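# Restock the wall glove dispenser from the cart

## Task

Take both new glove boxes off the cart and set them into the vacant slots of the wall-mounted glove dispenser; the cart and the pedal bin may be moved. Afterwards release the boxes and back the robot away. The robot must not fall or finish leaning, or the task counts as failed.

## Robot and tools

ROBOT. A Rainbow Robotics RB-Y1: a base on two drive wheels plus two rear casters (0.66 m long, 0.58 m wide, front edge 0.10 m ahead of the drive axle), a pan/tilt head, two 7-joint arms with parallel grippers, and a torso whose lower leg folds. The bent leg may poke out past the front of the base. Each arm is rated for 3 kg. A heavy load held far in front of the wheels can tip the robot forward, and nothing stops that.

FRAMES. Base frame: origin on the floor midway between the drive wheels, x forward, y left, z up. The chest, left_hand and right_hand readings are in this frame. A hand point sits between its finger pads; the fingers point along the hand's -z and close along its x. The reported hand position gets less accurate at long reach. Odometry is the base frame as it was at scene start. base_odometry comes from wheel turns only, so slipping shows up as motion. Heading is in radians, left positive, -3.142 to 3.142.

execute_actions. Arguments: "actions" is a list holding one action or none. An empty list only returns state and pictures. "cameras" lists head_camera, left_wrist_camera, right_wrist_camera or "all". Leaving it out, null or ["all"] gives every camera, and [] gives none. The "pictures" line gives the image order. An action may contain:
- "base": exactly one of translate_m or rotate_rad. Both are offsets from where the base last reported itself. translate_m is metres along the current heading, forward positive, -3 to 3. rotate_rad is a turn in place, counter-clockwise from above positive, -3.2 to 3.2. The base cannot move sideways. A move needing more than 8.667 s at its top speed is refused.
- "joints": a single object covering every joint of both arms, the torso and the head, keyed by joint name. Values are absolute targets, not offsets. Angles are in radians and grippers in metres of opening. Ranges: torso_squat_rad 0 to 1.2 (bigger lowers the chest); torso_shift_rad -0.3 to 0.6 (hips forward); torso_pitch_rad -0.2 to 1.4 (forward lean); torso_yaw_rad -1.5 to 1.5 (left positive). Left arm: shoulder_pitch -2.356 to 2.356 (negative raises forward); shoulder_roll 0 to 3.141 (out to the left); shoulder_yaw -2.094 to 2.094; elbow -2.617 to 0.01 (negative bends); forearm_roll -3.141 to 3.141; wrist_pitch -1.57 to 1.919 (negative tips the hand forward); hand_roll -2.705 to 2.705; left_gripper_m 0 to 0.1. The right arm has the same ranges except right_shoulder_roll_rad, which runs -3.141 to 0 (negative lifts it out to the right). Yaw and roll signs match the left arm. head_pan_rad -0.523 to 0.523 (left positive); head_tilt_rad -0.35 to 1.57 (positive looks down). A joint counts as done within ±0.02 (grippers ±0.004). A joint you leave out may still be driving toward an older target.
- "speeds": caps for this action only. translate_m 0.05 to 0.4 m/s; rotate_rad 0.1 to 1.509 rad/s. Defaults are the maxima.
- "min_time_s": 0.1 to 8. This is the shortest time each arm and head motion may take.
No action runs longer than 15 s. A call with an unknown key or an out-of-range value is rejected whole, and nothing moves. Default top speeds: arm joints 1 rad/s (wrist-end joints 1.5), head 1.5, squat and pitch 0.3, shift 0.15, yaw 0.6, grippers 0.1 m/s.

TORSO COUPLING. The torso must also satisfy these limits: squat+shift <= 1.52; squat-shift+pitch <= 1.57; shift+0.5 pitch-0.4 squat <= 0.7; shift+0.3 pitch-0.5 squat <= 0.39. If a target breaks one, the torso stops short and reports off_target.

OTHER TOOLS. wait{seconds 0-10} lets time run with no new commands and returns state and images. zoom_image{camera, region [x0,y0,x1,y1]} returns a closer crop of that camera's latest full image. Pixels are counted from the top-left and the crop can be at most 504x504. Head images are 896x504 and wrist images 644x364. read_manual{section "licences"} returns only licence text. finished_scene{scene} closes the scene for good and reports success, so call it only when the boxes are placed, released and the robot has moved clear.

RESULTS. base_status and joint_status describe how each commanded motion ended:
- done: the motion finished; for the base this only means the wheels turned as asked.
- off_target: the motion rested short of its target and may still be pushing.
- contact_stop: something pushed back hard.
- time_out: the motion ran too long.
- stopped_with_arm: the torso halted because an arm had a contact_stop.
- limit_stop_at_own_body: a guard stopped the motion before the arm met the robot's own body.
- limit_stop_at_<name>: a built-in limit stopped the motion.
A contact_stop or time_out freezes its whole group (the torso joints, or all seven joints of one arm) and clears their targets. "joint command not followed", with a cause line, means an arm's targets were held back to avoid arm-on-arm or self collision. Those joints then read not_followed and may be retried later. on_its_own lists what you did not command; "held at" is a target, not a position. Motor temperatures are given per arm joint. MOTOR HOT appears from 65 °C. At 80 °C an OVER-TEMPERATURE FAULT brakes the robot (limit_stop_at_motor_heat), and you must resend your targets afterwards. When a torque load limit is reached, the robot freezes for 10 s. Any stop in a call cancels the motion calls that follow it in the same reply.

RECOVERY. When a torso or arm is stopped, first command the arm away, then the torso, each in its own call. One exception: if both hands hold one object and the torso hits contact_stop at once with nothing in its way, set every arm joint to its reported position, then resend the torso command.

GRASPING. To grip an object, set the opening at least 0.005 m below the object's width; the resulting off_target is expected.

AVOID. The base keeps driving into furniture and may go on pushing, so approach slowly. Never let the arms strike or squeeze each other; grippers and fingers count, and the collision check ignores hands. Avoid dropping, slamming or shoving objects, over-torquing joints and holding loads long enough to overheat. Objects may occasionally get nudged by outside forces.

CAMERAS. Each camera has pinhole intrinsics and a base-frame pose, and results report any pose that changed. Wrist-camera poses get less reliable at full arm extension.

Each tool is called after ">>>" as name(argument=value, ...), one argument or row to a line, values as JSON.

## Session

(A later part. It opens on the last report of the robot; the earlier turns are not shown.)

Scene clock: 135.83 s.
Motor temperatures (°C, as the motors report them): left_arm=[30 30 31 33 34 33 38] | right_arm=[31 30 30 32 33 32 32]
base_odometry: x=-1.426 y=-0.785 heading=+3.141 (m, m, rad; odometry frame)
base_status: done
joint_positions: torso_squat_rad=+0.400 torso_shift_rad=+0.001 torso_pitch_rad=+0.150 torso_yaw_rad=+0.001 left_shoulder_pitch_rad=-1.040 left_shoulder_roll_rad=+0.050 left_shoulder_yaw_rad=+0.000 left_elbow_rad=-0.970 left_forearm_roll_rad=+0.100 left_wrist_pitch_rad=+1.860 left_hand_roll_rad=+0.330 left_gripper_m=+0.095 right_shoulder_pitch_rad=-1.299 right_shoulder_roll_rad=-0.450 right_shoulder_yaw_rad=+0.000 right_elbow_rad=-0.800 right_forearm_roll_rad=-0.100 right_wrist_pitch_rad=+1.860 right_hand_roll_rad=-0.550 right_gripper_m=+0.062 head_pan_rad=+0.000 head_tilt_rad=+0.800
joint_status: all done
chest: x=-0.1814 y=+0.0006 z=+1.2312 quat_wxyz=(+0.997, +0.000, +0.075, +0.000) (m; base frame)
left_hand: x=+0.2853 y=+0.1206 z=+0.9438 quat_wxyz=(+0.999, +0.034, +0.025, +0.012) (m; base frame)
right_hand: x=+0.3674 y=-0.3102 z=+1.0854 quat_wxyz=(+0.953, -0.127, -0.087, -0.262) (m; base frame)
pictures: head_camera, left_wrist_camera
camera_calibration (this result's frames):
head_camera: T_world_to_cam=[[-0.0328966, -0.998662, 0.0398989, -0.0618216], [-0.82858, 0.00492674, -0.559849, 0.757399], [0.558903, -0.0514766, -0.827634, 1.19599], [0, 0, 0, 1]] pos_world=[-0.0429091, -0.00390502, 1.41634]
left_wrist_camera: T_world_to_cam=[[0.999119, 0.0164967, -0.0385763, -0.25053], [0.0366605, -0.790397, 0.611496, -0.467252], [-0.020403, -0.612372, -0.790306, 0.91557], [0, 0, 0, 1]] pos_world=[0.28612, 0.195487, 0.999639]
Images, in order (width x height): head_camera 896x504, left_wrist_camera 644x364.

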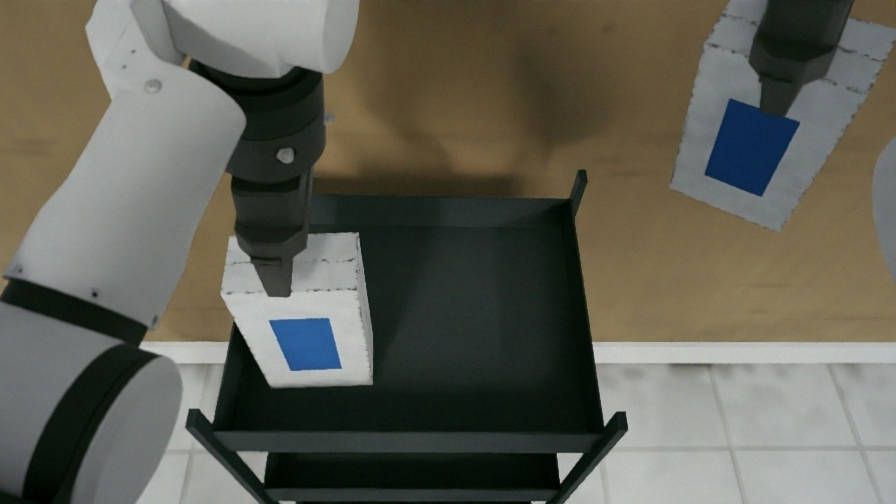

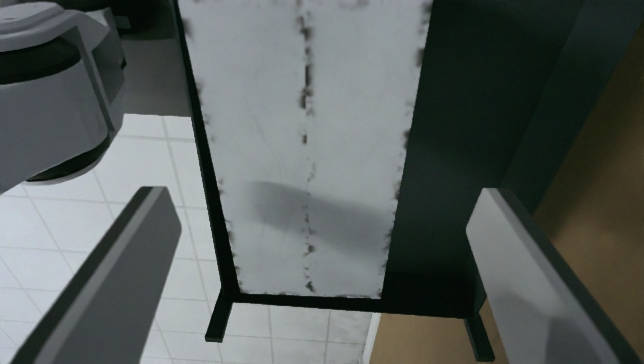

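>>> execute_actions(
  actions=[
    {"joints":{"left_shoulder_roll_rad":0.025}},
  ],
  cameras=[],
)

>>> execute_actions(
  actions=[
    {"joints":{"torso_squat_rad":0.58}},
  ],
  cameras=["head_camera"],
)

>>> execute_actions(
  actions=[
    {"joints":{"left_gripper_m":0.045}},
  ],
  cameras=[],
)

>>> execute_actions(
  actions=[
    {"joints":{"torso_squat_rad":0.1}},
  ],
  cameras=["head_camera"],
)

Scene clock: 143.10 s.
Motor temperatures (°C, as the motors report them): left_arm=[30 30 31 33 34 33 38] | right_arm=[32 30 30 32 33 32 32]
base_odometry: x=-1.426 y=-0.785 heading=+3.141 (m, m, rad; odometry frame)
base_status: not commanded
joint_positions: torso_squat_rad=+0.400 torso_shift_rad=+0.001 torso_pitch_rad=+0.150 torso_yaw_rad=+0.001 left_shoulder_pitch_rad=-1.040 left_shoulder_roll_rad=+0.025 left_shoulder_yaw_rad=+0.000 left_elbow_rad=-0.970 left_forearm_roll_rad=+0.100 left_wrist_pitch_rad=+1.860 left_hand_roll_rad=+0.330 left_gripper_m=+0.095 right_shoulder_pitch_rad=-1.299 right_shoulder_roll_rad=-0.450 right_shoulder_yaw_rad=+0.000 right_elbow_rad=-0.800 right_forearm_roll_rad=-0.100 right_wrist_pitch_rad=+1.860 right_hand_roll_rad=-0.550 right_gripper_m=+0.062 head_pan_rad=+0.000 head_tilt_rad=+0.800
joint_status: all done
chest: x=-0.1814 y=+0.0006 z=+1.2312 quat_wxyz=(+0.997, +0.000, +0.075, +0.000) (m; base frame)
left_hand: x=+0.2807 y=+0.1067 z=+0.9421 quat_wxyz=(+0.999, +0.027, +0.028, +0.003) (m; base frame)
right_hand: x=+0.3674 y=-0.3102 z=+1.0854 quat_wxyz=(+0.953, -0.127, -0.087, -0.262) (m; base frame)
pictures: none
No camera images: the call's "cameras" was empty. Leave "cameras" out to get every camera's image.

Scene clock: 144.50 s.
Motor temperatures (°C, as the motors report them): left_arm=[30 30 31 33 34 33 38] | right_arm=[32 30 30 32 33 32 32]
base_odometry: x=-1.426 y=-0.785 heading=+3.141 (m, m, rad; odometry frame)
base_status: not commanded
joint_positions: torso_squat_rad=+0.580 torso_shift_rad=+0.001 torso_pitch_rad=+0.150 torso_yaw_rad=+0.001 left_shoulder_pitch_rad=-1.040 left_shoulder_roll_rad=+0.025 left_shoulder_yaw_rad=+0.000 left_elbow_rad=-0.970 left_forearm_roll_rad=+0.100 left_wrist_pitch_rad=+1.860 left_hand_roll_rad=+0.330 left_gripper_m=+0.095 right_shoulder_pitch_rad=-1.299 right_shoulder_roll_rad=-0.450 right_shoulder_yaw_rad=+0.000 right_elbow_rad=-0.800 right_forearm_roll_rad=-0.100 right_wrist_pitch_rad=+1.860 right_hand_roll_rad=-0.550 right_gripper_m=+0.062 head_pan_rad=+0.000 head_tilt_rad=+0.800
joint_status: all done
chest: x=-0.1814 y=+0.0006 z=+1.1720 quat_wxyz=(+0.997, +0.000, +0.075, +0.000) (m; base frame)
left_hand: x=+0.2807 y=+0.1067 z=+0.8829 quat_wxyz=(+0.999, +0.027, +0.028, +0.003) (m; base frame)
right_hand: x=+0.3674 y=-0.3103 z=+1.0261 quat_wxyz=(+0.953, -0.127, -0.087, -0.262) (m; base frame)
pictures: head_camera
camera_calibration (this result's frames):
head_camera: T_world_to_cam=[[-0.0328991, -0.998662, 0.0398864, -0.0595027], [-0.828586, 0.00493627, -0.559841, 0.72421], [0.558895, -0.0514676, -0.82764, 1.147], [0, 0, 0, 1]] pos_world=[-0.0429408, -0.00396459, 1.35712]
Images, in order (width x height): head_camera 896x504.

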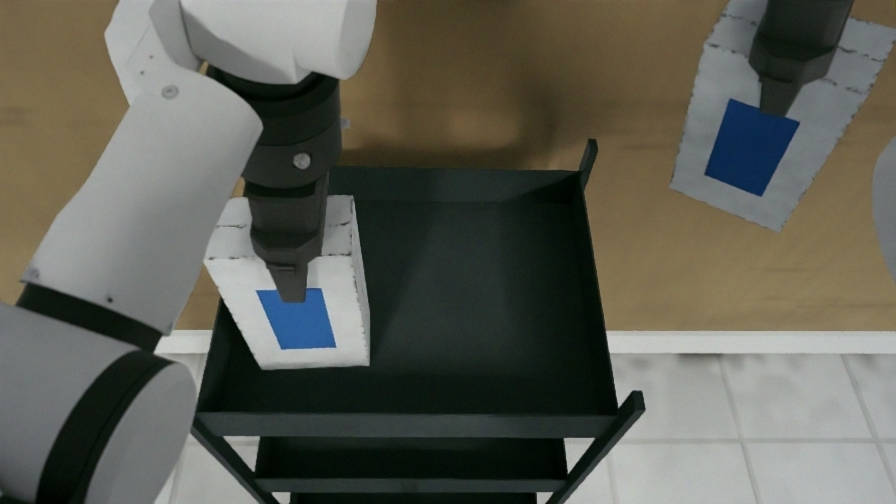

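Scene clock: 145.50 s.
Motor temperatures (°C, as the motors report them): left_arm=[30 29 31 33 34 33 38] | right_arm=[32 30 30 32 33 32 32]
base_odometry: x=-1.426 y=-0.785 heading=+3.141 (m, m, rad; odometry frame)
base_status: not commanded
joint_positions: torso_squat_rad=+0.580 torso_shift_rad=+0.001 torso_pitch_rad=+0.150 torso_yaw_rad=+0.001 left_shoulder_pitch_rad=-1.040 left_shoulder_roll_rad=+0.025 left_shoulder_yaw_rad=+0.000 left_elbow_rad=-0.970 left_forearm_roll_rad=+0.100 left_wrist_pitch_rad=+1.860 left_hand_roll_rad=+0.330 left_gripper_m=+0.061 right_shoulder_pitch_rad=-1.299 right_shoulder_roll_rad=-0.450 right_shoulder_yaw_rad=+0.000 right_elbow_rad=-0.800 right_forearm_roll_rad=-0.100 right_wrist_pitch_rad=+1.860 right_hand_roll_rad=-0.550 right_gripper_m=+0.062 head_pan_rad=+0.000 head_tilt_rad=+0.800
joint_status: left_gripper_m off_target (ended at +0.061, target +0.045)
chest: x=-0.1814 y=+0.0006 z=+1.1720 quat_wxyz=(+0.997, +0.000, +0.075, +0.000) (m; base frame)
left_hand: x=+0.2807 y=+0.1067 z=+0.8829 quat_wxyz=(+0.999, +0.027, +0.028, +0.003) (m; base frame)
right_hand: x=+0.3674 y=-0.3103 z=+1.0261 quat_wxyz=(+0.953, -0.127, -0.087, -0.262) (m; base frame)
pictures: none
No camera images: the call's "cameras" was empty. Leave "cameras" out to get every camera's image.

Scene clock: 147.97 s.
Motor temperatures (°C, as the motors report them): left_arm=[30 29 31 33 34 33 38] | right_arm=[32 30 30 32 33 32 32]
base_odometry: x=-1.426 y=-0.785 heading=+3.141 (m, m, rad; odometry frame)
base_status: not commanded
joint_positions: torso_squat_rad=+0.100 torso_shift_rad=+0.001 torso_pitch_rad=+0.151 torso_yaw_rad=+0.001 left_shoulder_pitch_rad=-1.040 left_shoulder_roll_rad=+0.025 left_shoulder_yaw_rad=+0.000 left_elbow_rad=-0.970 left_forearm_roll_rad=+0.100 left_wrist_pitch_rad=+1.860 left_hand_roll_rad=+0.330 left_gripper_m=+0.061 right_shoulder_pitch_rad=-1.299 right_shoulder_roll_rad=-0.450 right_shoulder_yaw_rad=+0.000 right_elbow_rad=-0.800 right_forearm_roll_rad=-0.100 right_wrist_pitch_rad=+1.860 right_hand_roll_rad=-0.550 right_gripper_m=+0.062 head_pan_rad=+0.000 head_tilt_rad=+0.800
joint_status: all done
chest: x=-0.1811 y=+0.0007 z=+1.2829 quat_wxyz=(+0.997, +0.000, +0.075, +0.000) (m; base frame)
left_hand: x=+0.2807 y=+0.1068 z=+0.9934 quat_wxyz=(+0.999, +0.027, +0.028, +0.003) (m; base frame)
right_hand: x=+0.3676 y=-0.3102 z=+1.1368 quat_wxyz=(+0.953, -0.127, -0.087, -0.262) (m; base frame)
pictures: head_camera
camera_calibration (this result's frames):
head_camera: T_world_to_cam=[[-0.0328809, -0.998662, 0.0399018, -0.0638358], [-0.828849, 0.00493678, -0.559451, 0.786022], [0.558506, -0.0514678, -0.827902, 1.23892], [0, 0, 0, 1]] pos_world=[-0.0425477, -0.00386648, 1.46799]
Images, in order (width x height): head_camera 896x504.

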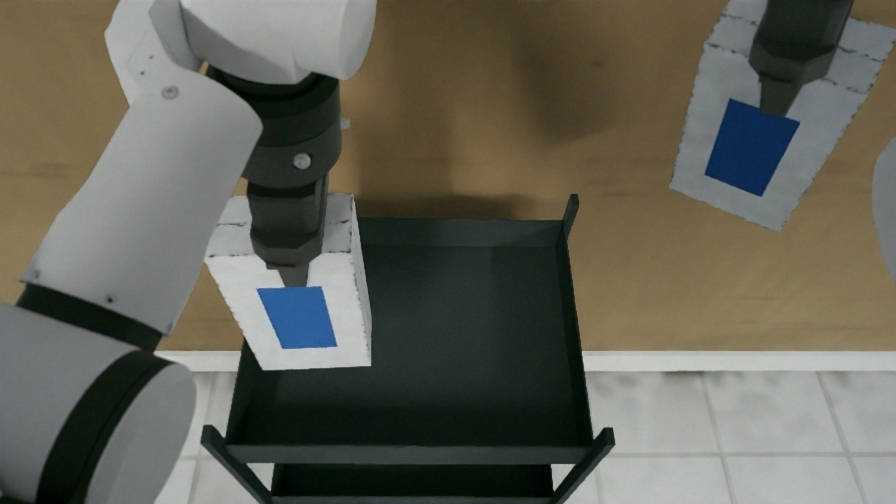

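>>> execute_actions(
  actions=[
    {"base":{"translate_m":-0.6},"joints":{"torso_squat_rad":0,"left_shoulder_pitch_rad":-1.3,"left_elbow_rad":-0.8,"left_wrist_pitch_rad":1.9}},
  ],
  cameras=["head_camera"],
)

>>> execute_actions(
  actions=[
    {"base":{"rotate_rad":1.57},"joints":{"head_tilt_rad":0.4}},
  ],
  cameras=["head_camera"],
)

Scene clock: 175.43 s.
Motor temperatures (°C, as the motors report them): left_arm=[31 29 31 33 34 33 38] | right_arm=[32 30 30 32 33 32 32]
base_odometry: x=-0.826 y=-0.785 heading=+3.140 (m, m, rad; odometry frame)
base_status: done
joint_positions: torso_squat_rad=+0.000 torso_shift_rad=+0.001 torso_pitch_rad=+0.150 torso_yaw_rad=+0.001 left_shoulder_pitch_rad=-1.300 left_shoulder_roll_rad=+0.025 left_shoulder_yaw_rad=+0.000 left_elbow_rad=-0.800 left_forearm_roll_rad=+0.100 left_wrist_pitch_rad=+1.900 left_hand_roll_rad=+0.330 left_gripper_m=+0.061 right_shoulder_pitch_rad=-1.299 right_shoulder_roll_rad=-0.450 right_shoulder_yaw_rad=+0.000 right_elbow_rad=-0.800 right_forearm_roll_rad=-0.100 right_wrist_pitch_rad=+1.860 right_hand_roll_rad=-0.550 right_gripper_m=+0.062 head_pan_rad=+0.000 head_tilt_rad=+0.800
joint_status: all done
chest: x=-0.1812 y=+0.0007 z=+1.2864 quat_wxyz=(+0.997, +0.000, +0.075, +0.000) (m; base frame)
left_hand: x=+0.3125 y=+0.0816 z=+1.0726 quat_wxyz=(+0.998, +0.055, +0.004, -0.025) (m; base frame)
right_hand: x=+0.3675 y=-0.3102 z=+1.1405 quat_wxyz=(+0.953, -0.127, -0.087, -0.262) (m; base frame)
pictures: head_camera
camera_calibration (this result's frames):
head_camera: T_world_to_cam=[[-0.0328942, -0.998663, 0.0398731, -0.0639547], [-0.82868, 0.00494842, -0.5597, 0.78821], [0.558755, -0.051453, -0.827735, 1.24174], [0, 0, 0, 1]] pos_world=[-0.0427576, -0.00387839, 1.47154]
Images, in order (width x height): head_camera 896x504.

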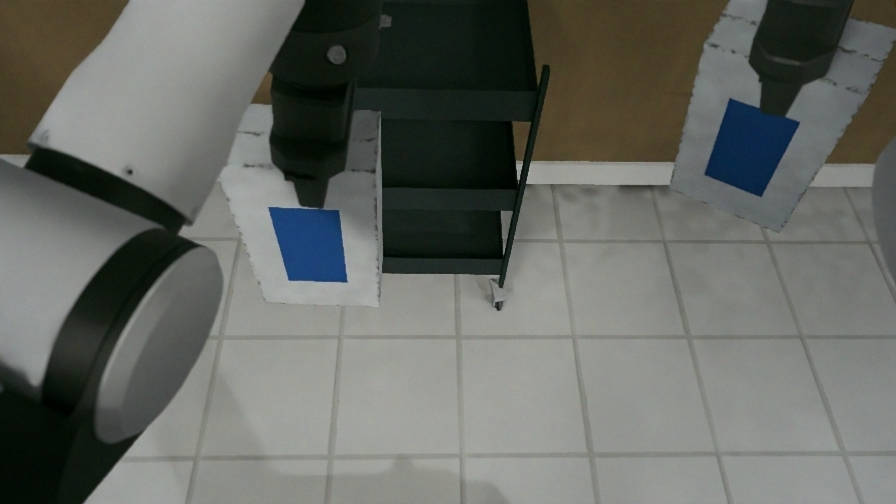

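Scene clock: 179.30 s.
Motor temperatures (°C, as the motors report them): left_arm=[31 29 31 33 34 33 38] | right_arm=[32 30 30 32 33 32 32]
base_odometry: x=-0.826 y=-0.785 heading=-1.573 (m, m, rad; odometry frame)
base_status: done
joint_positions: torso_squat_rad=+0.000 torso_shift_rad=+0.001 torso_pitch_rad=+0.150 torso_yaw_rad=+0.001 left_shoulder_pitch_rad=-1.300 left_shoulder_roll_rad=+0.025 left_shoulder_yaw_rad=+0.000 left_elbow_rad=-0.800 left_forearm_roll_rad=+0.100 left_wrist_pitch_rad=+1.900 left_hand_roll_rad=+0.330 left_gripper_m=+0.061 right_shoulder_pitch_rad=-1.299 right_shoulder_roll_rad=-0.450 right_shoulder_yaw_rad=+0.000 right_elbow_rad=-0.800 right_forearm_roll_rad=-0.100 right_wrist_pitch_rad=+1.860 right_hand_roll_rad=-0.550 right_gripper_m=+0.062 head_pan_rad=+0.000 head_tilt_rad=+0.400
joint_status: all done
chest: x=-0.1812 y=+0.0007 z=+1.2864 quat_wxyz=(+0.997, +0.000, +0.075, +0.000) (m; base frame)
left_hand: x=+0.3125 y=+0.0816 z=+1.0726 quat_wxyz=(+0.998, +0.055, +0.004, -0.025) (m; base frame)
right_hand: x=+0.3675 y=-0.3102 z=+1.1405 quat_wxyz=(+0.953, -0.127, -0.087, -0.262) (m; base frame)
pictures: head_camera
camera_calibration (this result's frames):
head_camera: T_world_to_cam=[[-0.0457521, -0.998671, 0.0237342, -0.0416978], [-0.545347, 0.00506364, -0.838195, 1.23736], [0.836961, -0.0512926, -0.544853, 0.85884], [0, 0, 0, 1]] pos_world=[-0.0459327, -0.00385583, 1.50608]
Images, in order (width x height): head_camera 896x504.

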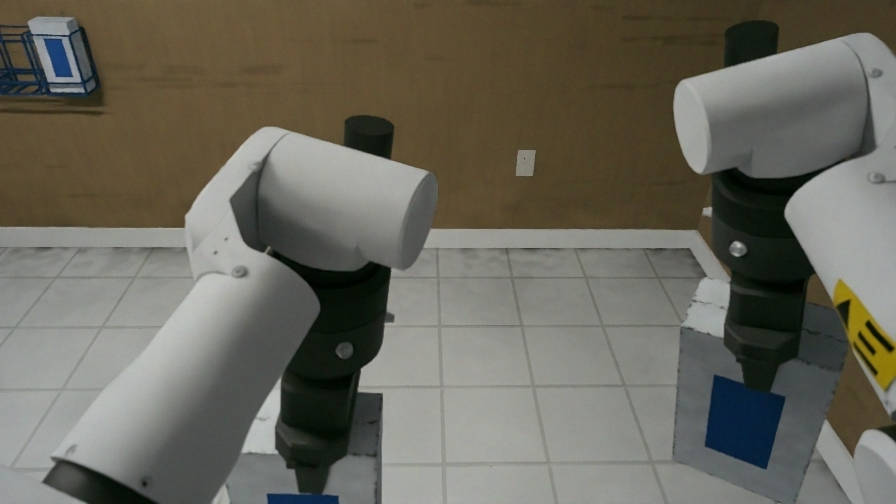

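>>> execute_actions(
  actions=[
    {"base":{"rotate_rad":1.573},"joints":{"right_shoulder_pitch_rad":-1.45,"right_shoulder_roll_rad":-0.4,"right_shoulder_yaw_rad":-0.05,"right_elbow_rad":-0.6,"right_forearm_roll_rad":-0.3,"right_wrist_pitch_rad":1.85,"right_hand_roll_rad":-0.1,"left_shoulder_pitch_rad":-1.45,"left_shoulder_roll_rad":0.4,"left_shoulder_yaw_rad":0.05,"left_elbow_rad":-0.6,"left_forearm_roll_rad":0.3,"left_wrist_pitch_rad":1.85,"left_hand_roll_rad":0.1,"torso_pitch_rad":0.13},"min_time_s":3},
  ],
  cameras=["head_camera"],
)

Scene clock: 198.93 s.
Motor temperatures (°C, as the motors report them): left_arm=[31 30 31 33 34 33 38] | right_arm=[33 30 30 32 33 32 32]
base_odometry: x=-0.826 y=-0.785 heading=-0.001 (m, m, rad; odometry frame)
base_status: done
joint_positions: torso_squat_rad=+0.000 torso_shift_rad=+0.001 torso_pitch_rad=+0.130 torso_yaw_rad=+0.001 left_shoulder_pitch_rad=-1.449 left_shoulder_roll_rad=+0.400 left_shoulder_yaw_rad=+0.050 left_elbow_rad=-0.600 left_forearm_roll_rad=+0.300 left_wrist_pitch_rad=+1.850 left_hand_roll_rad=+0.100 left_gripper_m=+0.061 right_shoulder_pitch_rad=-1.449 right_shoulder_roll_rad=-0.400 right_shoulder_yaw_rad=-0.050 right_elbow_rad=-0.600 right_forearm_roll_rad=-0.300 right_wrist_pitch_rad=+1.850 right_hand_roll_rad=-0.100 right_gripper_m=+0.062 head_pan_rad=+0.000 head_tilt_rad=+0.400
joint_status: all done
chest: x=-0.1874 y=+0.0007 z=+1.2873 quat_wxyz=(+0.998, +0.000, +0.065, +0.000) (m; base frame)
left_hand: x=+0.3643 y=+0.2273 z=+1.1620 quat_wxyz=(+0.999, +0.011, -0.034, +0.006) (m; base frame)
right_hand: x=+0.3646 y=-0.2254 z=+1.1619 quat_wxyz=(+0.999, -0.011, -0.033, -0.006) (m; base frame)
pictures: head_camera
camera_calibration (this result's frames):
head_camera: T_world_to_cam=[[-0.0461982, -0.998672, 0.0228192, -0.0409024], [-0.528537, 0.00505311, -0.848895, 1.25167], [0.847652, -0.0512783, -0.528069, 0.844819], [0, 0, 0, 1]] pos_world=[-0.0564453, -0.00385204, 1.5096]
Images, in order (width x height): head_camera 896x504.

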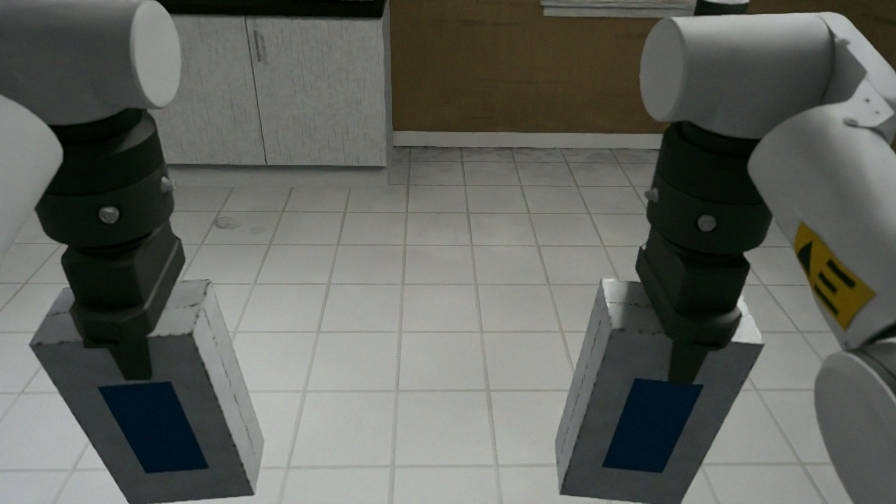

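>>> execute_actions(
  actions=[
    {"base":{"translate_m":1.63}},
  ],
  cameras=[],
)

>>> execute_actions(
  actions=[
    {"base":{"rotate_rad":-1.572}},
  ],
  cameras=[],
)

>>> execute_actions(
  actions=[
    {"base":{"translate_m":1.6}},
  ],
  cameras=["head_camera"],
)

Scene clock: 210.67 s.
Motor temperatures (°C, as the motors report them): left_arm=[32 30 31 33 34 33 38] | right_arm=[33 30 30 32 33 32 32]
base_odometry: x=+0.804 y=-0.785 heading=+0.000 (m, m, rad; odometry frame)
base_status: done
joint_positions: torso_squat_rad=+0.000 torso_shift_rad=+0.001 torso_pitch_rad=+0.131 torso_yaw_rad=+0.001 left_shoulder_pitch_rad=-1.449 left_shoulder_roll_rad=+0.400 left_shoulder_yaw_rad=+0.050 left_elbow_rad=-0.600 left_forearm_roll_rad=+0.300 left_wrist_pitch_rad=+1.850 left_hand_roll_rad=+0.100 left_gripper_m=+0.061 right_shoulder_pitch_rad=-1.449 right_shoulder_roll_rad=-0.400 right_shoulder_yaw_rad=-0.050 right_elbow_rad=-0.600 right_forearm_roll_rad=-0.300 right_wrist_pitch_rad=+1.850 right_hand_roll_rad=-0.100 right_gripper_m=+0.062 head_pan_rad=+0.000 head_tilt_rad=+0.400
joint_status: not commanded
chest: x=-0.1871 y=+0.0007 z=+1.2873 quat_wxyz=(+0.998, +0.000, +0.065, +0.000) (m; base frame)
left_hand: x=+0.3645 y=+0.2273 z=+1.1620 quat_wxyz=(+0.999, +0.011, -0.033, +0.006) (m; base frame)
right_hand: x=+0.3648 y=-0.2253 z=+1.1618 quat_wxyz=(+0.999, -0.011, -0.033, -0.006) (m; base frame)
pictures: none
No camera images: the call's "cameras" was empty. Leave "cameras" out to get every camera's image.

Scene clock: 214.53 s.
Motor temperatures (°C, as the motors report them): left_arm=[32 30 31 33 34 33 38] | right_arm=[33 30 30 32 33 32 32]
base_odometry: x=+0.804 y=-0.785 heading=-1.572 (m, m, rad; odometry frame)
base_status: done
joint_positions: torso_squat_rad=+0.000 torso_shift_rad=+0.001 torso_pitch_rad=+0.131 torso_yaw_rad=+0.001 left_shoulder_pitch_rad=-1.449 left_shoulder_roll_rad=+0.400 left_shoulder_yaw_rad=+0.050 left_elbow_rad=-0.600 left_forearm_roll_rad=+0.300 left_wrist_pitch_rad=+1.850 left_hand_roll_rad=+0.100 left_gripper_m=+0.061 right_shoulder_pitch_rad=-1.449 right_shoulder_roll_rad=-0.400 right_shoulder_yaw_rad=-0.050 right_elbow_rad=-0.600 right_forearm_roll_rad=-0.300 right_wrist_pitch_rad=+1.850 right_hand_roll_rad=-0.100 right_gripper_m=+0.062 head_pan_rad=+0.000 head_tilt_rad=+0.400
joint_status: not commanded
chest: x=-0.1872 y=+0.0007 z=+1.2873 quat_wxyz=(+0.998, +0.000, +0.065, +0.000) (m; base frame)
left_hand: x=+0.3645 y=+0.2274 z=+1.1620 quat_wxyz=(+0.999, +0.011, -0.033, +0.006) (m; base frame)
right_hand: x=+0.3647 y=-0.2253 z=+1.1618 quat_wxyz=(+0.999, -0.011, -0.033, -0.006) (m; base frame)
pictures: none
No camera images: the call's "cameras" was empty. Leave "cameras" out to get every camera's image.

Scene clock: 219.93 s.
Motor temperatures (°C, as the motors report them): left_arm=[32 30 31 33 34 33 38] | right_arm=[33 30 30 32 33 32 32]
base_odometry: x=+0.802 y=-2.385 heading=-1.572 (m, m, rad; odometry frame)
base_status: done
joint_positions: torso_squat_rad=+0.000 torso_shift_rad=+0.001 torso_pitch_rad=+0.131 torso_yaw_rad=+0.001 left_shoulder_pitch_rad=-1.449 left_shoulder_roll_rad=+0.400 left_shoulder_yaw_rad=+0.050 left_elbow_rad=-0.600 left_forearm_roll_rad=+0.300 left_wrist_pitch_rad=+1.850 left_hand_roll_rad=+0.100 left_gripper_m=+0.061 right_shoulder_pitch_rad=-1.449 right_shoulder_roll_rad=-0.400 right_shoulder_yaw_rad=-0.050 right_elbow_rad=-0.600 right_forearm_roll_rad=-0.300 right_wrist_pitch_rad=+1.850 right_hand_roll_rad=-0.100 right_gripper_m=+0.062 head_pan_rad=+0.000 head_tilt_rad=+0.400
joint_status: not commanded
chest: x=-0.1872 y=+0.0007 z=+1.2873 quat_wxyz=(+0.998, +0.000, +0.065, +0.000) (m; base frame)
left_hand: x=+0.3645 y=+0.2273 z=+1.1621 quat_wxyz=(+0.999, +0.011, -0.034, +0.006) (m; base frame)
right_hand: x=+0.3647 y=-0.2253 z=+1.1619 quat_wxyz=(+0.999, -0.011, -0.033, -0.006) (m; base frame)
pictures: head_camera
camera_calibration (this result's frames):
head_camera: T_world_to_cam=[[-0.0461932, -0.998672, 0.0228346, -0.0409126], [-0.528703, 0.0050474, -0.848792, 1.25158], [0.847549, -0.0512811, -0.528234, 0.84489], [0, 0, 0, 1]] pos_world=[-0.0562636, -0.00384858, 1.50956]
Images, in order (width x height): head_camera 896x504.

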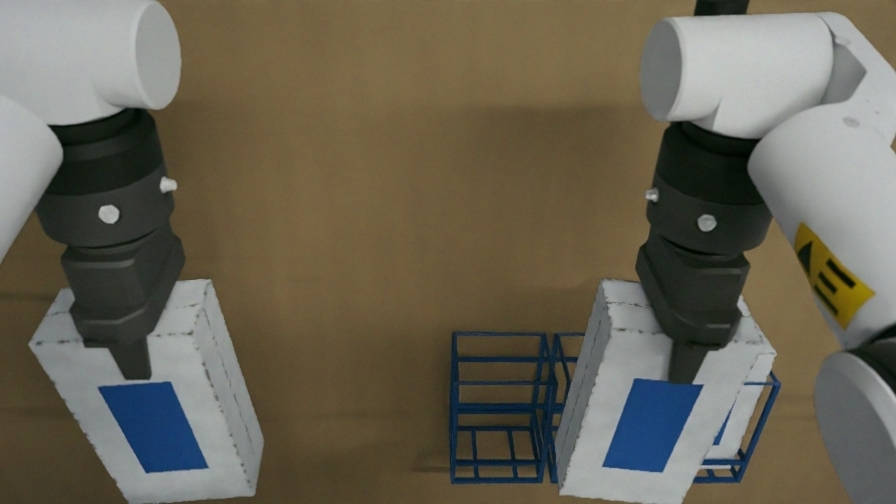

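>>> execute_actions(
  actions=[
    {"base":{"translate_m":0.36},"speeds":{"translate_m":0.2},"joints":{"right_shoulder_roll_rad":-0.52,"right_forearm_roll_rad":-0.41,"right_hand_roll_rad":-0.12,"head_tilt_rad":0.95}},
  ],
  cameras=["head_camera"],
)

Scene clock: 242.93 s.
Motor temperatures (°C, as the motors report them): left_arm=[33 30 31 34 34 35 38] | right_arm=[34 31 30 33 34 44 32]
TORQUE FAULT: right_wrist_pitch_rad and left_wrist_pitch_rad reached their load limits. The robot stopped for 10 seconds, dropped its targets and accepts commands again. The stops added 9.3 s to the call and to motion_time.
base_odometry: x=+0.801 y=-2.645 heading=-1.572 (m, m, rad; odometry frame)
base_status: translate_m torque_fault (by the wheels' count: +0.259 of +0.360)
joint_positions: torso_squat_rad=+0.001 torso_shift_rad=-0.002 torso_pitch_rad=+0.126 torso_yaw_rad=+0.001 left_shoulder_pitch_rad=-1.445 left_shoulder_roll_rad=+0.399 left_shoulder_yaw_rad=+0.049 left_elbow_rad=-0.597 left_forearm_roll_rad=+0.300 left_wrist_pitch_rad=+1.858 left_hand_roll_rad=+0.100 left_gripper_m=+0.061 right_shoulder_pitch_rad=-1.447 right_shoulder_roll_rad=-0.516 right_shoulder_yaw_rad=-0.049 right_elbow_rad=-0.597 right_forearm_roll_rad=-0.412 right_wrist_pitch_rad=+1.880 right_hand_roll_rad=-0.120 right_gripper_m=+0.062 head_pan_rad=+0.000 head_tilt_rad=+0.950
joint_status: all done
on_its_own: right_wrist_pitch_rad is held at +1.875, not at your +1.850, since a torque_fault
chest: x=-0.1907 y=+0.0012 z=+1.2875 quat_wxyz=(+0.998, +0.000, +0.063, +0.000) (m; base frame)
left_hand: x=+0.3583 y=+0.2284 z=+1.1615 quat_wxyz=(+1.000, +0.011, -0.028, +0.007) (m; base frame)
right_hand: x=+0.3576 y=-0.2640 z=+1.1850 quat_wxyz=(+0.998, +0.025, -0.035, -0.050) (m; base frame)
pictures: head_camera
camera_calibration (this result's frames):
head_camera: T_world_to_cam=[[-0.0279147, -0.998621, 0.0444602, -0.069986], [-0.892128, 0.00482484, -0.451758, 0.60841], [0.45092, -0.0522749, -0.891032, 1.33], [0, 0, 0, 1]] pos_world=[-0.0588978, -0.00329949, 1.46304]
Images, in order (width x height): head_camera 896x504.

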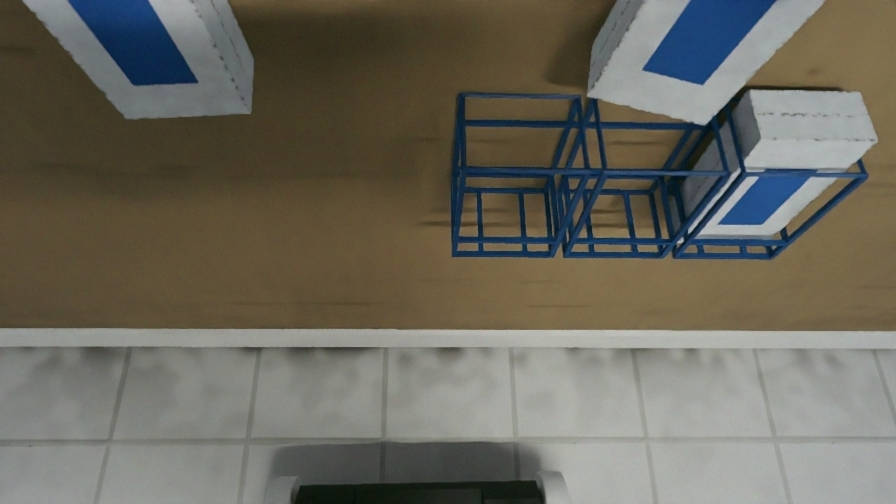

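>>> execute_actions(
  actions=[
    {"base":{"translate_m":-0.04},"speeds":{"translate_m":0.1},"joints":{"right_wrist_pitch_rad":1.85,"left_wrist_pitch_rad":1.85,"right_forearm_roll_rad":-0.37,"right_hand_roll_rad":-0.06}},
  ],
  cameras=["head_camera","right_wrist_camera"],
)

Scene clock: 268.03 s.
Motor temperatures (°C, as the motors report them): left_arm=[34 30 31 34 34 37 38] | right_arm=[34 32 30 34 35 55 32]
TORQUE FAULT: right_wrist_pitch_rad reached its load limit. The robot stopped for 10 seconds, dropped its targets and accepts commands again. The stop added 9.4 s to the call and to motion_time.
base_odometry: x=+0.801 y=-2.642 heading=-1.571 (m, m, rad; odometry frame)
base_status: translate_m torque_fault (by the wheels' count: -0.003 of -0.040)
joint_positions: torso_squat_rad=+0.000 torso_shift_rad=-0.001 torso_pitch_rad=+0.127 torso_yaw_rad=+0.001 left_shoulder_pitch_rad=-1.446 left_shoulder_roll_rad=+0.399 left_shoulder_yaw_rad=+0.049 left_elbow_rad=-0.597 left_forearm_roll_rad=+0.300 left_wrist_pitch_rad=+1.851 left_hand_roll_rad=+0.100 left_gripper_m=+0.061 right_shoulder_pitch_rad=-1.446 right_shoulder_roll_rad=-0.513 right_shoulder_yaw_rad=-0.049 right_elbow_rad=-0.595 right_forearm_roll_rad=-0.402 right_wrist_pitch_rad=+1.877 right_hand_roll_rad=-0.107 right_gripper_m=+0.062 head_pan_rad=+0.000 head_tilt_rad=+0.950
joint_status: right_forearm_roll_rad contact_stop (moved +0.009 of +0.042); right_wrist_pitch_rad contact_stop (moved -0.003 of -0.030); right_hand_roll_rad contact_stop_at_right_forearm_roll_rad (moved +0.012 of +0.060); the others done
on_its_own: right_forearm_roll_rad is held at -0.402, not at your -0.370, since a contact_stop; right_wrist_pitch_rad is held at +1.874, not at your +1.850, since a contact_stop; right_hand_roll_rad is held at -0.107, not at your -0.060, since a contact_stop
chest: x=-0.1897 y=+0.0011 z=+1.2874 quat_wxyz=(+0.998, +0.000, +0.063, +0.000) (m; base frame)
left_hand: x=+0.3608 y=+0.2281 z=+1.1612 quat_wxyz=(+0.999, +0.011, -0.031, +0.007) (m; base frame)
right_hand: x=+0.3586 y=-0.2648 z=+1.1825 quat_wxyz=(+0.998, +0.021, -0.034, -0.045) (m; base frame)
pictures: head_camera, right_wrist_camera
camera_calibration (this result's frames):
head_camera: T_world_to_cam=[[-0.027671, -0.998631, 0.0443879, -0.0698959], [-0.892734, 0.00470981, -0.45056, 0.607593], [0.449735, -0.052094, -0.891642, 1.33007], [0, 0, 0, 1]] pos_world=[-0.0576951, -0.00337295, 1.46281]
right_wrist_camera: T_world_to_cam=[[-0.991396, 0.0898566, -0.0951856, 0.493854], [0.00084703, 0.731558, 0.681779, -0.584141], [0.130896, 0.675832, -0.725339, 1.0796], [0, 0, 0, 1]] pos_world=[0.348784, -0.346674, 1.22834]
Images, in order (width x height): head_camera 896x504, right_wrist_camera 644x364.

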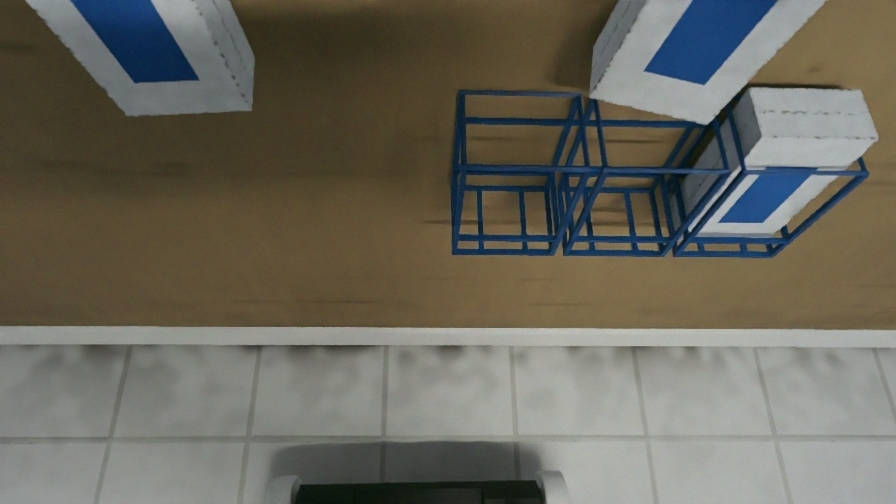

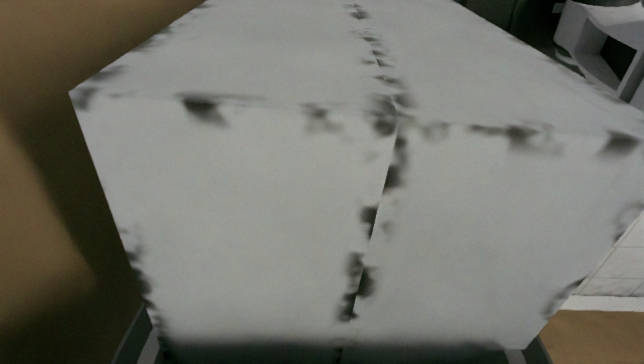

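Back the base only.

>>> execute_actions(
  actions=[
    {"base":{"translate_m":-0.1},"speeds":{"translate_m":0.1}},
  ],
  cameras=[],
)

>>> execute_actions(
  actions=[
    {"joints":{"right_wrist_pitch_rad":1.85,"right_forearm_roll_rad":-0.37,"right_hand_roll_rad":-0.06}},
  ],
  cameras=["head_camera"],
)

Scene clock: 273.70 s.
Motor temperatures (°C, as the motors report them): left_arm=[34 30 31 34 34 37 38] | right_arm=[34 32 30 34 34 53 32]
base_odometry: x=+0.801 y=-2.542 heading=-1.571 (m, m, rad; odometry frame)
base_status: done
joint_positions: torso_squat_rad=+0.000 torso_shift_rad=+0.001 torso_pitch_rad=+0.130 torso_yaw_rad=+0.001 left_shoulder_pitch_rad=-1.446 left_shoulder_roll_rad=+0.399 left_shoulder_yaw_rad=+0.049 left_elbow_rad=-0.597 left_forearm_roll_rad=+0.300 left_wrist_pitch_rad=+1.850 left_hand_roll_rad=+0.100 left_gripper_m=+0.061 right_shoulder_pitch_rad=-1.446 right_shoulder_roll_rad=-0.515 right_shoulder_yaw_rad=-0.049 right_elbow_rad=-0.596 right_forearm_roll_rad=-0.402 right_wrist_pitch_rad=+1.874 right_hand_roll_rad=-0.107 right_gripper_m=+0.062 head_pan_rad=+0.000 head_tilt_rad=+0.950
joint_status: not commanded
on_its_own: right_forearm_roll_rad is held at -0.402, not at your -0.370, since a contact_stop; right_wrist_pitch_rad is held at +1.874, not at your +1.850, since a contact_stop; right_hand_roll_rad is held at -0.107, not at your -0.060, since a contact_stop
chest: x=-0.1875 y=+0.0008 z=+1.2873 quat_wxyz=(+0.998, +0.000, +0.065, +0.000) (m; base frame)
left_hand: x=+0.3631 y=+0.2277 z=+1.1597 quat_wxyz=(+0.999, +0.011, -0.031, +0.007) (m; base frame)
right_hand: x=+0.3614 y=-0.2661 z=+1.1813 quat_wxyz=(+0.998, +0.020, -0.035, -0.046) (m; base frame)
pictures: none
No camera images: the call's "cameras" was empty. Leave "cameras" out to get every camera's image.

Scene clock: 274.17 s.
Motor temperatures (°C, as the motors report them): left_arm=[34 30 31 34 34 37 38] | right_arm=[34 32 30 34 34 53 32]
base_odometry: x=+0.801 y=-2.542 heading=-1.571 (m, m, rad; odometry frame)
base_status: not commanded
joint_positions: torso_squat_rad=+0.000 torso_shift_rad=+0.001 torso_pitch_rad=+0.130 torso_yaw_rad=+0.001 left_shoulder_pitch_rad=-1.446 left_shoulder_roll_rad=+0.399 left_shoulder_yaw_rad=+0.049 left_elbow_rad=-0.597 left_forearm_roll_rad=+0.300 left_wrist_pitch_rad=+1.850 left_hand_roll_rad=+0.100 left_gripper_m=+0.061 right_shoulder_pitch_rad=-1.446 right_shoulder_roll_rad=-0.515 right_shoulder_yaw_rad=-0.049 right_elbow_rad=-0.596 right_forearm_roll_rad=-0.370 right_wrist_pitch_rad=+1.850 right_hand_roll_rad=-0.060 right_gripper_m=+0.062 head_pan_rad=+0.000 head_tilt_rad=+0.950
joint_status: all done
chest: x=-0.1875 y=+0.0008 z=+1.2873 quat_wxyz=(+0.998, +0.000, +0.065, +0.000) (m; base frame)
left_hand: x=+0.3631 y=+0.2277 z=+1.1597 quat_wxyz=(+0.999, +0.011, -0.031, +0.007) (m; base frame)
right_hand: x=+0.3671 y=-0.2730 z=+1.1816 quat_wxyz=(+0.998, +0.005, -0.048, -0.028) (m; base frame)
pictures: head_camera
camera_calibration (this result's frames):
head_camera: T_world_to_cam=[[-0.0275215, -0.998649, 0.0440804, -0.0697035], [-0.894173, 0.00488103, -0.447695, 0.605619], [0.446875, -0.0517368, -0.893099, 1.33026], [0, 0, 0, 1]] pos_world=[-0.0548486, -0.00374215, 1.46226]
Images, in order (width x height): head_camera 896x504.

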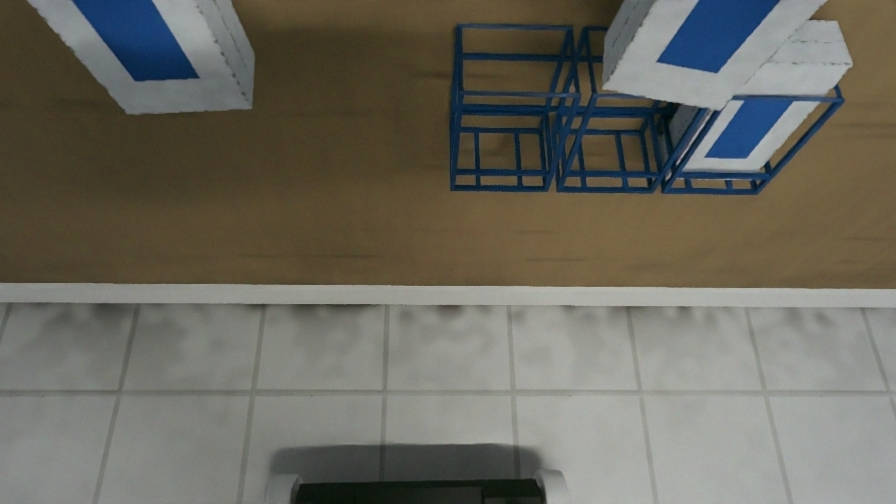

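>>> execute_actions(
  actions=[
    {"base":{"translate_m":0.075},"speeds":{"translate_m":0.08},"joints":{"right_hand_roll_rad":0.0,"right_shoulder_roll_rad":-0.53}},
  ],
  cameras=[],
)

>>> execute_actions(
  actions=[
    {"joints":{"torso_squat_rad":0.55}},
  ],
  cameras=["head_camera"],
)

Scene clock: 287.63 s.
Motor temperatures (°C, as the motors report them): left_arm=[34 30 31 34 34 35 38] | right_arm=[34 31 30 34 34 46 32]
base_odometry: x=+0.801 y=-2.617 heading=-1.572 (m, m, rad; odometry frame)
base_status: done
joint_positions: torso_squat_rad=+0.000 torso_shift_rad=+0.001 torso_pitch_rad=+0.130 torso_yaw_rad=+0.001 left_shoulder_pitch_rad=-1.446 left_shoulder_roll_rad=+0.399 left_shoulder_yaw_rad=+0.049 left_elbow_rad=-0.597 left_forearm_roll_rad=+0.300 left_wrist_pitch_rad=+1.850 left_hand_roll_rad=+0.100 left_gripper_m=+0.061 right_shoulder_pitch_rad=-1.446 right_shoulder_roll_rad=-0.530 right_shoulder_yaw_rad=-0.049 right_elbow_rad=-0.596 right_forearm_roll_rad=-0.370 right_wrist_pitch_rad=+1.850 right_hand_roll_rad=+0.000 right_gripper_m=+0.062 head_pan_rad=+0.000 head_tilt_rad=+0.950
joint_status: all done
chest: x=-0.1872 y=+0.0008 z=+1.2873 quat_wxyz=(+0.998, +0.000, +0.065, +0.000) (m; base frame)
left_hand: x=+0.3633 y=+0.2277 z=+1.1596 quat_wxyz=(+0.999, +0.011, -0.031, +0.007) (m; base frame)
right_hand: x=+0.3674 y=-0.2808 z=+1.1843 quat_wxyz=(+0.999, +0.001, -0.050, -0.004) (m; base frame)
pictures: none
No camera images: the call's "cameras" was empty. Leave "cameras" out to get every camera's image.

Scene clock: 290.37 s.
Motor temperatures (°C, as the motors report them): left_arm=[34 30 31 34 34 35 38] | right_arm=[34 31 30 34 34 45 32]
base_odometry: x=+0.801 y=-2.617 heading=-1.572 (m, m, rad; odometry frame)
base_status: not commanded
joint_positions: torso_squat_rad=+0.550 torso_shift_rad=+0.001 torso_pitch_rad=+0.130 torso_yaw_rad=+0.001 left_shoulder_pitch_rad=-1.446 left_shoulder_roll_rad=+0.399 left_shoulder_yaw_rad=+0.049 left_elbow_rad=-0.597 left_forearm_roll_rad=+0.300 left_wrist_pitch_rad=+1.850 left_hand_roll_rad=+0.100 left_gripper_m=+0.061 right_shoulder_pitch_rad=-1.446 right_shoulder_roll_rad=-0.530 right_shoulder_yaw_rad=-0.049 right_elbow_rad=-0.597 right_forearm_roll_rad=-0.370 right_wrist_pitch_rad=+1.850 right_hand_roll_rad=+0.000 right_gripper_m=+0.062 head_pan_rad=+0.000 head_tilt_rad=+0.950
joint_status: all done
chest: x=-0.1874 y=+0.0007 z=+1.1841 quat_wxyz=(+0.998, +0.000, +0.065, +0.000) (m; base frame)
left_hand: x=+0.3632 y=+0.2276 z=+1.0566 quat_wxyz=(+0.999, +0.011, -0.031, +0.007) (m; base frame)
right_hand: x=+0.3674 y=-0.2812 z=+1.0816 quat_wxyz=(+0.999, +0.001, -0.051, -0.004) (m; base frame)
pictures: head_camera
camera_calibration (this result's frames):
head_camera: T_world_to_cam=[[-0.027512, -0.99865, 0.0440685, -0.0652416], [-0.894234, 0.00488491, -0.447573, 0.559273], [0.446753, -0.0517212, -0.893161, 1.23811], [0, 0, 0, 1]] pos_world=[-0.0548049, -0.00384864, 1.35903]
Images, in order (width x height): head_camera 896x504.

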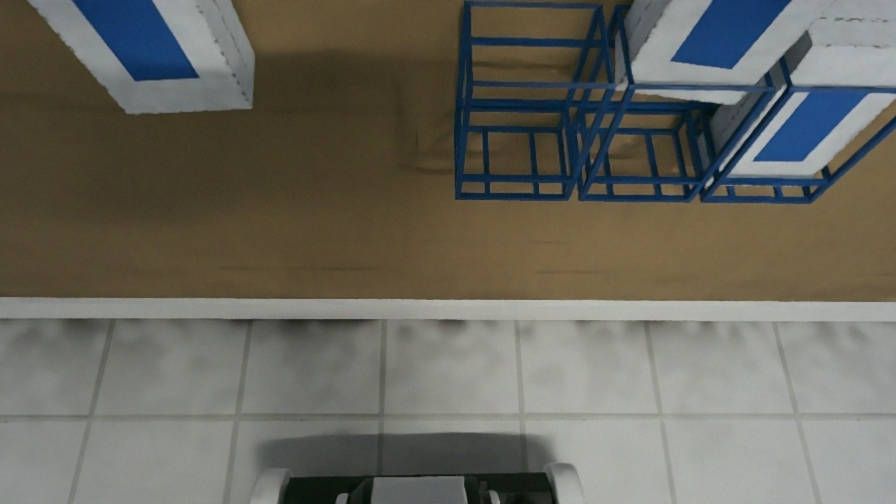

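>>> execute_actions(
  actions=[
    {"joints":{"torso_squat_rad":0.72,"head_tilt_rad":0.8}},
  ],
  cameras=["head_camera"],
)

Scene clock: 295.37 s.
Motor temperatures (°C, as the motors report them): left_arm=[34 30 31 34 34 35 38] | right_arm=[34 31 30 34 34 43 32]
base_odometry: x=+0.801 y=-2.617 heading=-1.572 (m, m, rad; odometry frame)
base_status: not commanded
joint_positions: torso_squat_rad=+0.720 torso_shift_rad=+0.001 torso_pitch_rad=+0.130 torso_yaw_rad=+0.001 left_shoulder_pitch_rad=-1.446 left_shoulder_roll_rad=+0.399 left_shoulder_yaw_rad=+0.049 left_elbow_rad=-0.597 left_forearm_roll_rad=+0.300 left_wrist_pitch_rad=+1.850 left_hand_roll_rad=+0.100 left_gripper_m=+0.061 right_shoulder_pitch_rad=-1.446 right_shoulder_roll_rad=-0.530 right_shoulder_yaw_rad=-0.049 right_elbow_rad=-0.597 right_forearm_roll_rad=-0.370 right_wrist_pitch_rad=+1.850 right_hand_roll_rad=+0.000 right_gripper_m=+0.062 head_pan_rad=+0.000 head_tilt_rad=+0.800
joint_status: all done
chest: x=-0.1875 y=+0.0006 z=+1.1136 quat_wxyz=(+0.998, +0.000, +0.065, +0.000) (m; base frame)
left_hand: x=+0.3632 y=+0.2275 z=+0.9861 quat_wxyz=(+0.999, +0.011, -0.031, +0.007) (m; base frame)
right_hand: x=+0.3673 y=-0.2810 z=+1.0110 quat_wxyz=(+0.999, +0.001, -0.051, -0.004) (m; base frame)
pictures: head_camera
camera_calibration (this result's frames):
head_camera: T_world_to_cam=[[-0.0337399, -0.998654, 0.0393961, -0.0569556], [-0.817348, 0.00488675, -0.576124, 0.706721], [0.575156, -0.0516387, -0.816412, 1.09262], [0, 0, 0, 1]] pos_world=[-0.0527116, -0.00391106, 1.30143]
Images, in order (width x height): head_camera 896x504.

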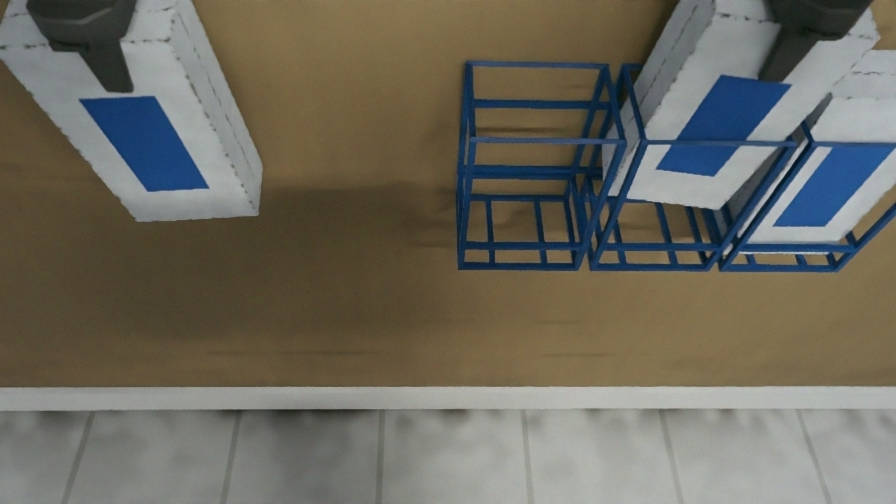

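>>> execute_actions(
  actions=[
    {"joints":{"right_shoulder_roll_rad":-0.50,"torso_squat_rad":0.76}},
  ],
  cameras=["head_camera"],
)

Scene clock: 299.93 s.
Motor temperatures (°C, as the motors report them): left_arm=[34 30 31 34 34 35 38] | right_arm=[34 31 30 33 34 42 32]
base_odometry: x=+0.801 y=-2.617 heading=-1.572 (m, m, rad; odometry frame)
base_status: not commanded
joint_positions: torso_squat_rad=+0.760 torso_shift_rad=+0.001 torso_pitch_rad=+0.130 torso_yaw_rad=+0.001 left_shoulder_pitch_rad=-1.446 left_shoulder_roll_rad=+0.399 left_shoulder_yaw_rad=+0.049 left_elbow_rad=-0.597 left_forearm_roll_rad=+0.300 left_wrist_pitch_rad=+1.850 left_hand_roll_rad=+0.100 left_gripper_m=+0.061 right_shoulder_pitch_rad=-1.446 right_shoulder_roll_rad=-0.501 right_shoulder_yaw_rad=-0.049 right_elbow_rad=-0.597 right_forearm_roll_rad=-0.369 right_wrist_pitch_rad=+1.850 right_hand_roll_rad=+0.000 right_gripper_m=+0.062 head_pan_rad=+0.000 head_tilt_rad=+0.800
joint_status: all done
chest: x=-0.1876 y=+0.0005 z=+1.0947 quat_wxyz=(+0.998, +0.000, +0.065, +0.000) (m; base frame)
left_hand: x=+0.3631 y=+0.2274 z=+0.9674 quat_wxyz=(+0.999, +0.011, -0.031, +0.007) (m; base frame)
right_hand: x=+0.3668 y=-0.2659 z=+0.9864 quat_wxyz=(+0.999, +0.005, -0.046, +0.009) (m; base frame)
pictures: head_camera
camera_calibration (this result's frames):
head_camera: T_world_to_cam=[[-0.0338079, -0.99866, 0.0391902, -0.0561483], [-0.817257, 0.00505314, -0.576251, 0.695933], [0.57528, -0.0515104, -0.816333, 1.07719], [0, 0, 0, 1]] pos_world=[-0.0528257, -0.00410355, 1.28257]
Images, in order (width x height): head_camera 896x504.

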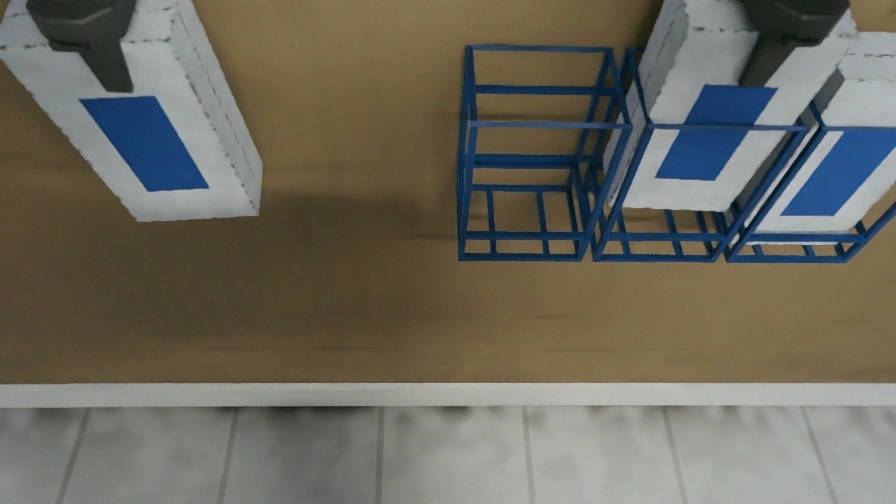

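Level now. Lower more.

>>> execute_actions(
  actions=[
    {"joints":{"torso_squat_rad":0.84}},
  ],
  cameras=["head_camera"],
)

Scene clock: 305.17 s.
Motor temperatures (°C, as the motors report them): left_arm=[34 30 31 34 34 34 38] | right_arm=[34 31 30 33 34 40 32]
base_odometry: x=+0.801 y=-2.617 heading=-1.572 (m, m, rad; odometry frame)
base_status: not commanded
joint_positions: torso_squat_rad=+0.840 torso_shift_rad=+0.001 torso_pitch_rad=+0.130 torso_yaw_rad=+0.001 left_shoulder_pitch_rad=-1.446 left_shoulder_roll_rad=+0.399 left_shoulder_yaw_rad=+0.049 left_elbow_rad=-0.597 left_forearm_roll_rad=+0.300 left_wrist_pitch_rad=+1.850 left_hand_roll_rad=+0.100 left_gripper_m=+0.061 right_shoulder_pitch_rad=-1.447 right_shoulder_roll_rad=-0.502 right_shoulder_yaw_rad=-0.049 right_elbow_rad=-0.597 right_forearm_roll_rad=-0.369 right_wrist_pitch_rad=+1.849 right_hand_roll_rad=+0.000 right_gripper_m=+0.062 head_pan_rad=+0.000 head_tilt_rad=+0.800
joint_status: all done
chest: x=-0.1875 y=+0.0004 z=+1.0546 quat_wxyz=(+0.998, +0.000, +0.065, +0.000) (m; base frame)
left_hand: x=+0.3632 y=+0.2273 z=+0.9272 quat_wxyz=(+0.999, +0.011, -0.031, +0.007) (m; base frame)
right_hand: x=+0.3671 y=-0.2661 z=+0.9466 quat_wxyz=(+0.999, +0.005, -0.046, +0.009) (m; base frame)
pictures: head_camera
camera_calibration (this result's frames):
head_camera: T_world_to_cam=[[-0.0338117, -0.998659, 0.0391934, -0.0546104], [-0.817296, 0.0050579, -0.576196, 0.672755], [0.575225, -0.0515148, -0.816372, 1.04441], [0, 0, 0, 1]] pos_world=[-0.0527788, -0.00413717, 1.24241]
Images, in order (width x height): head_camera 896x504.

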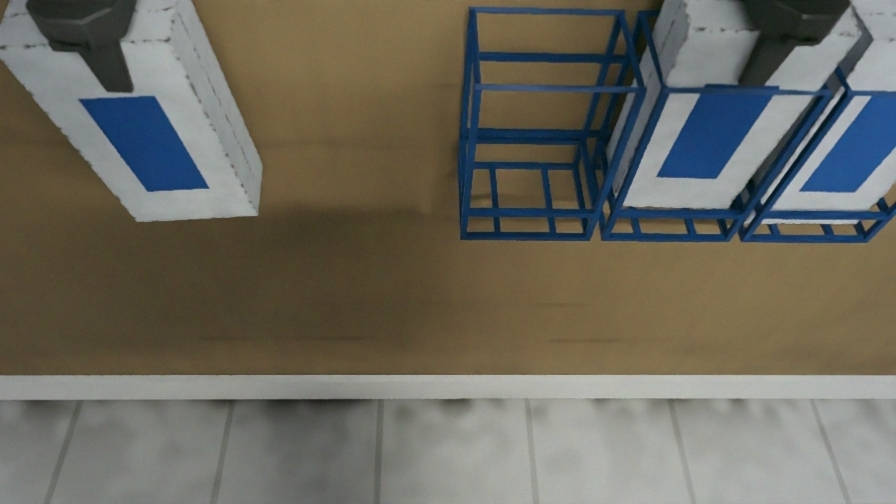

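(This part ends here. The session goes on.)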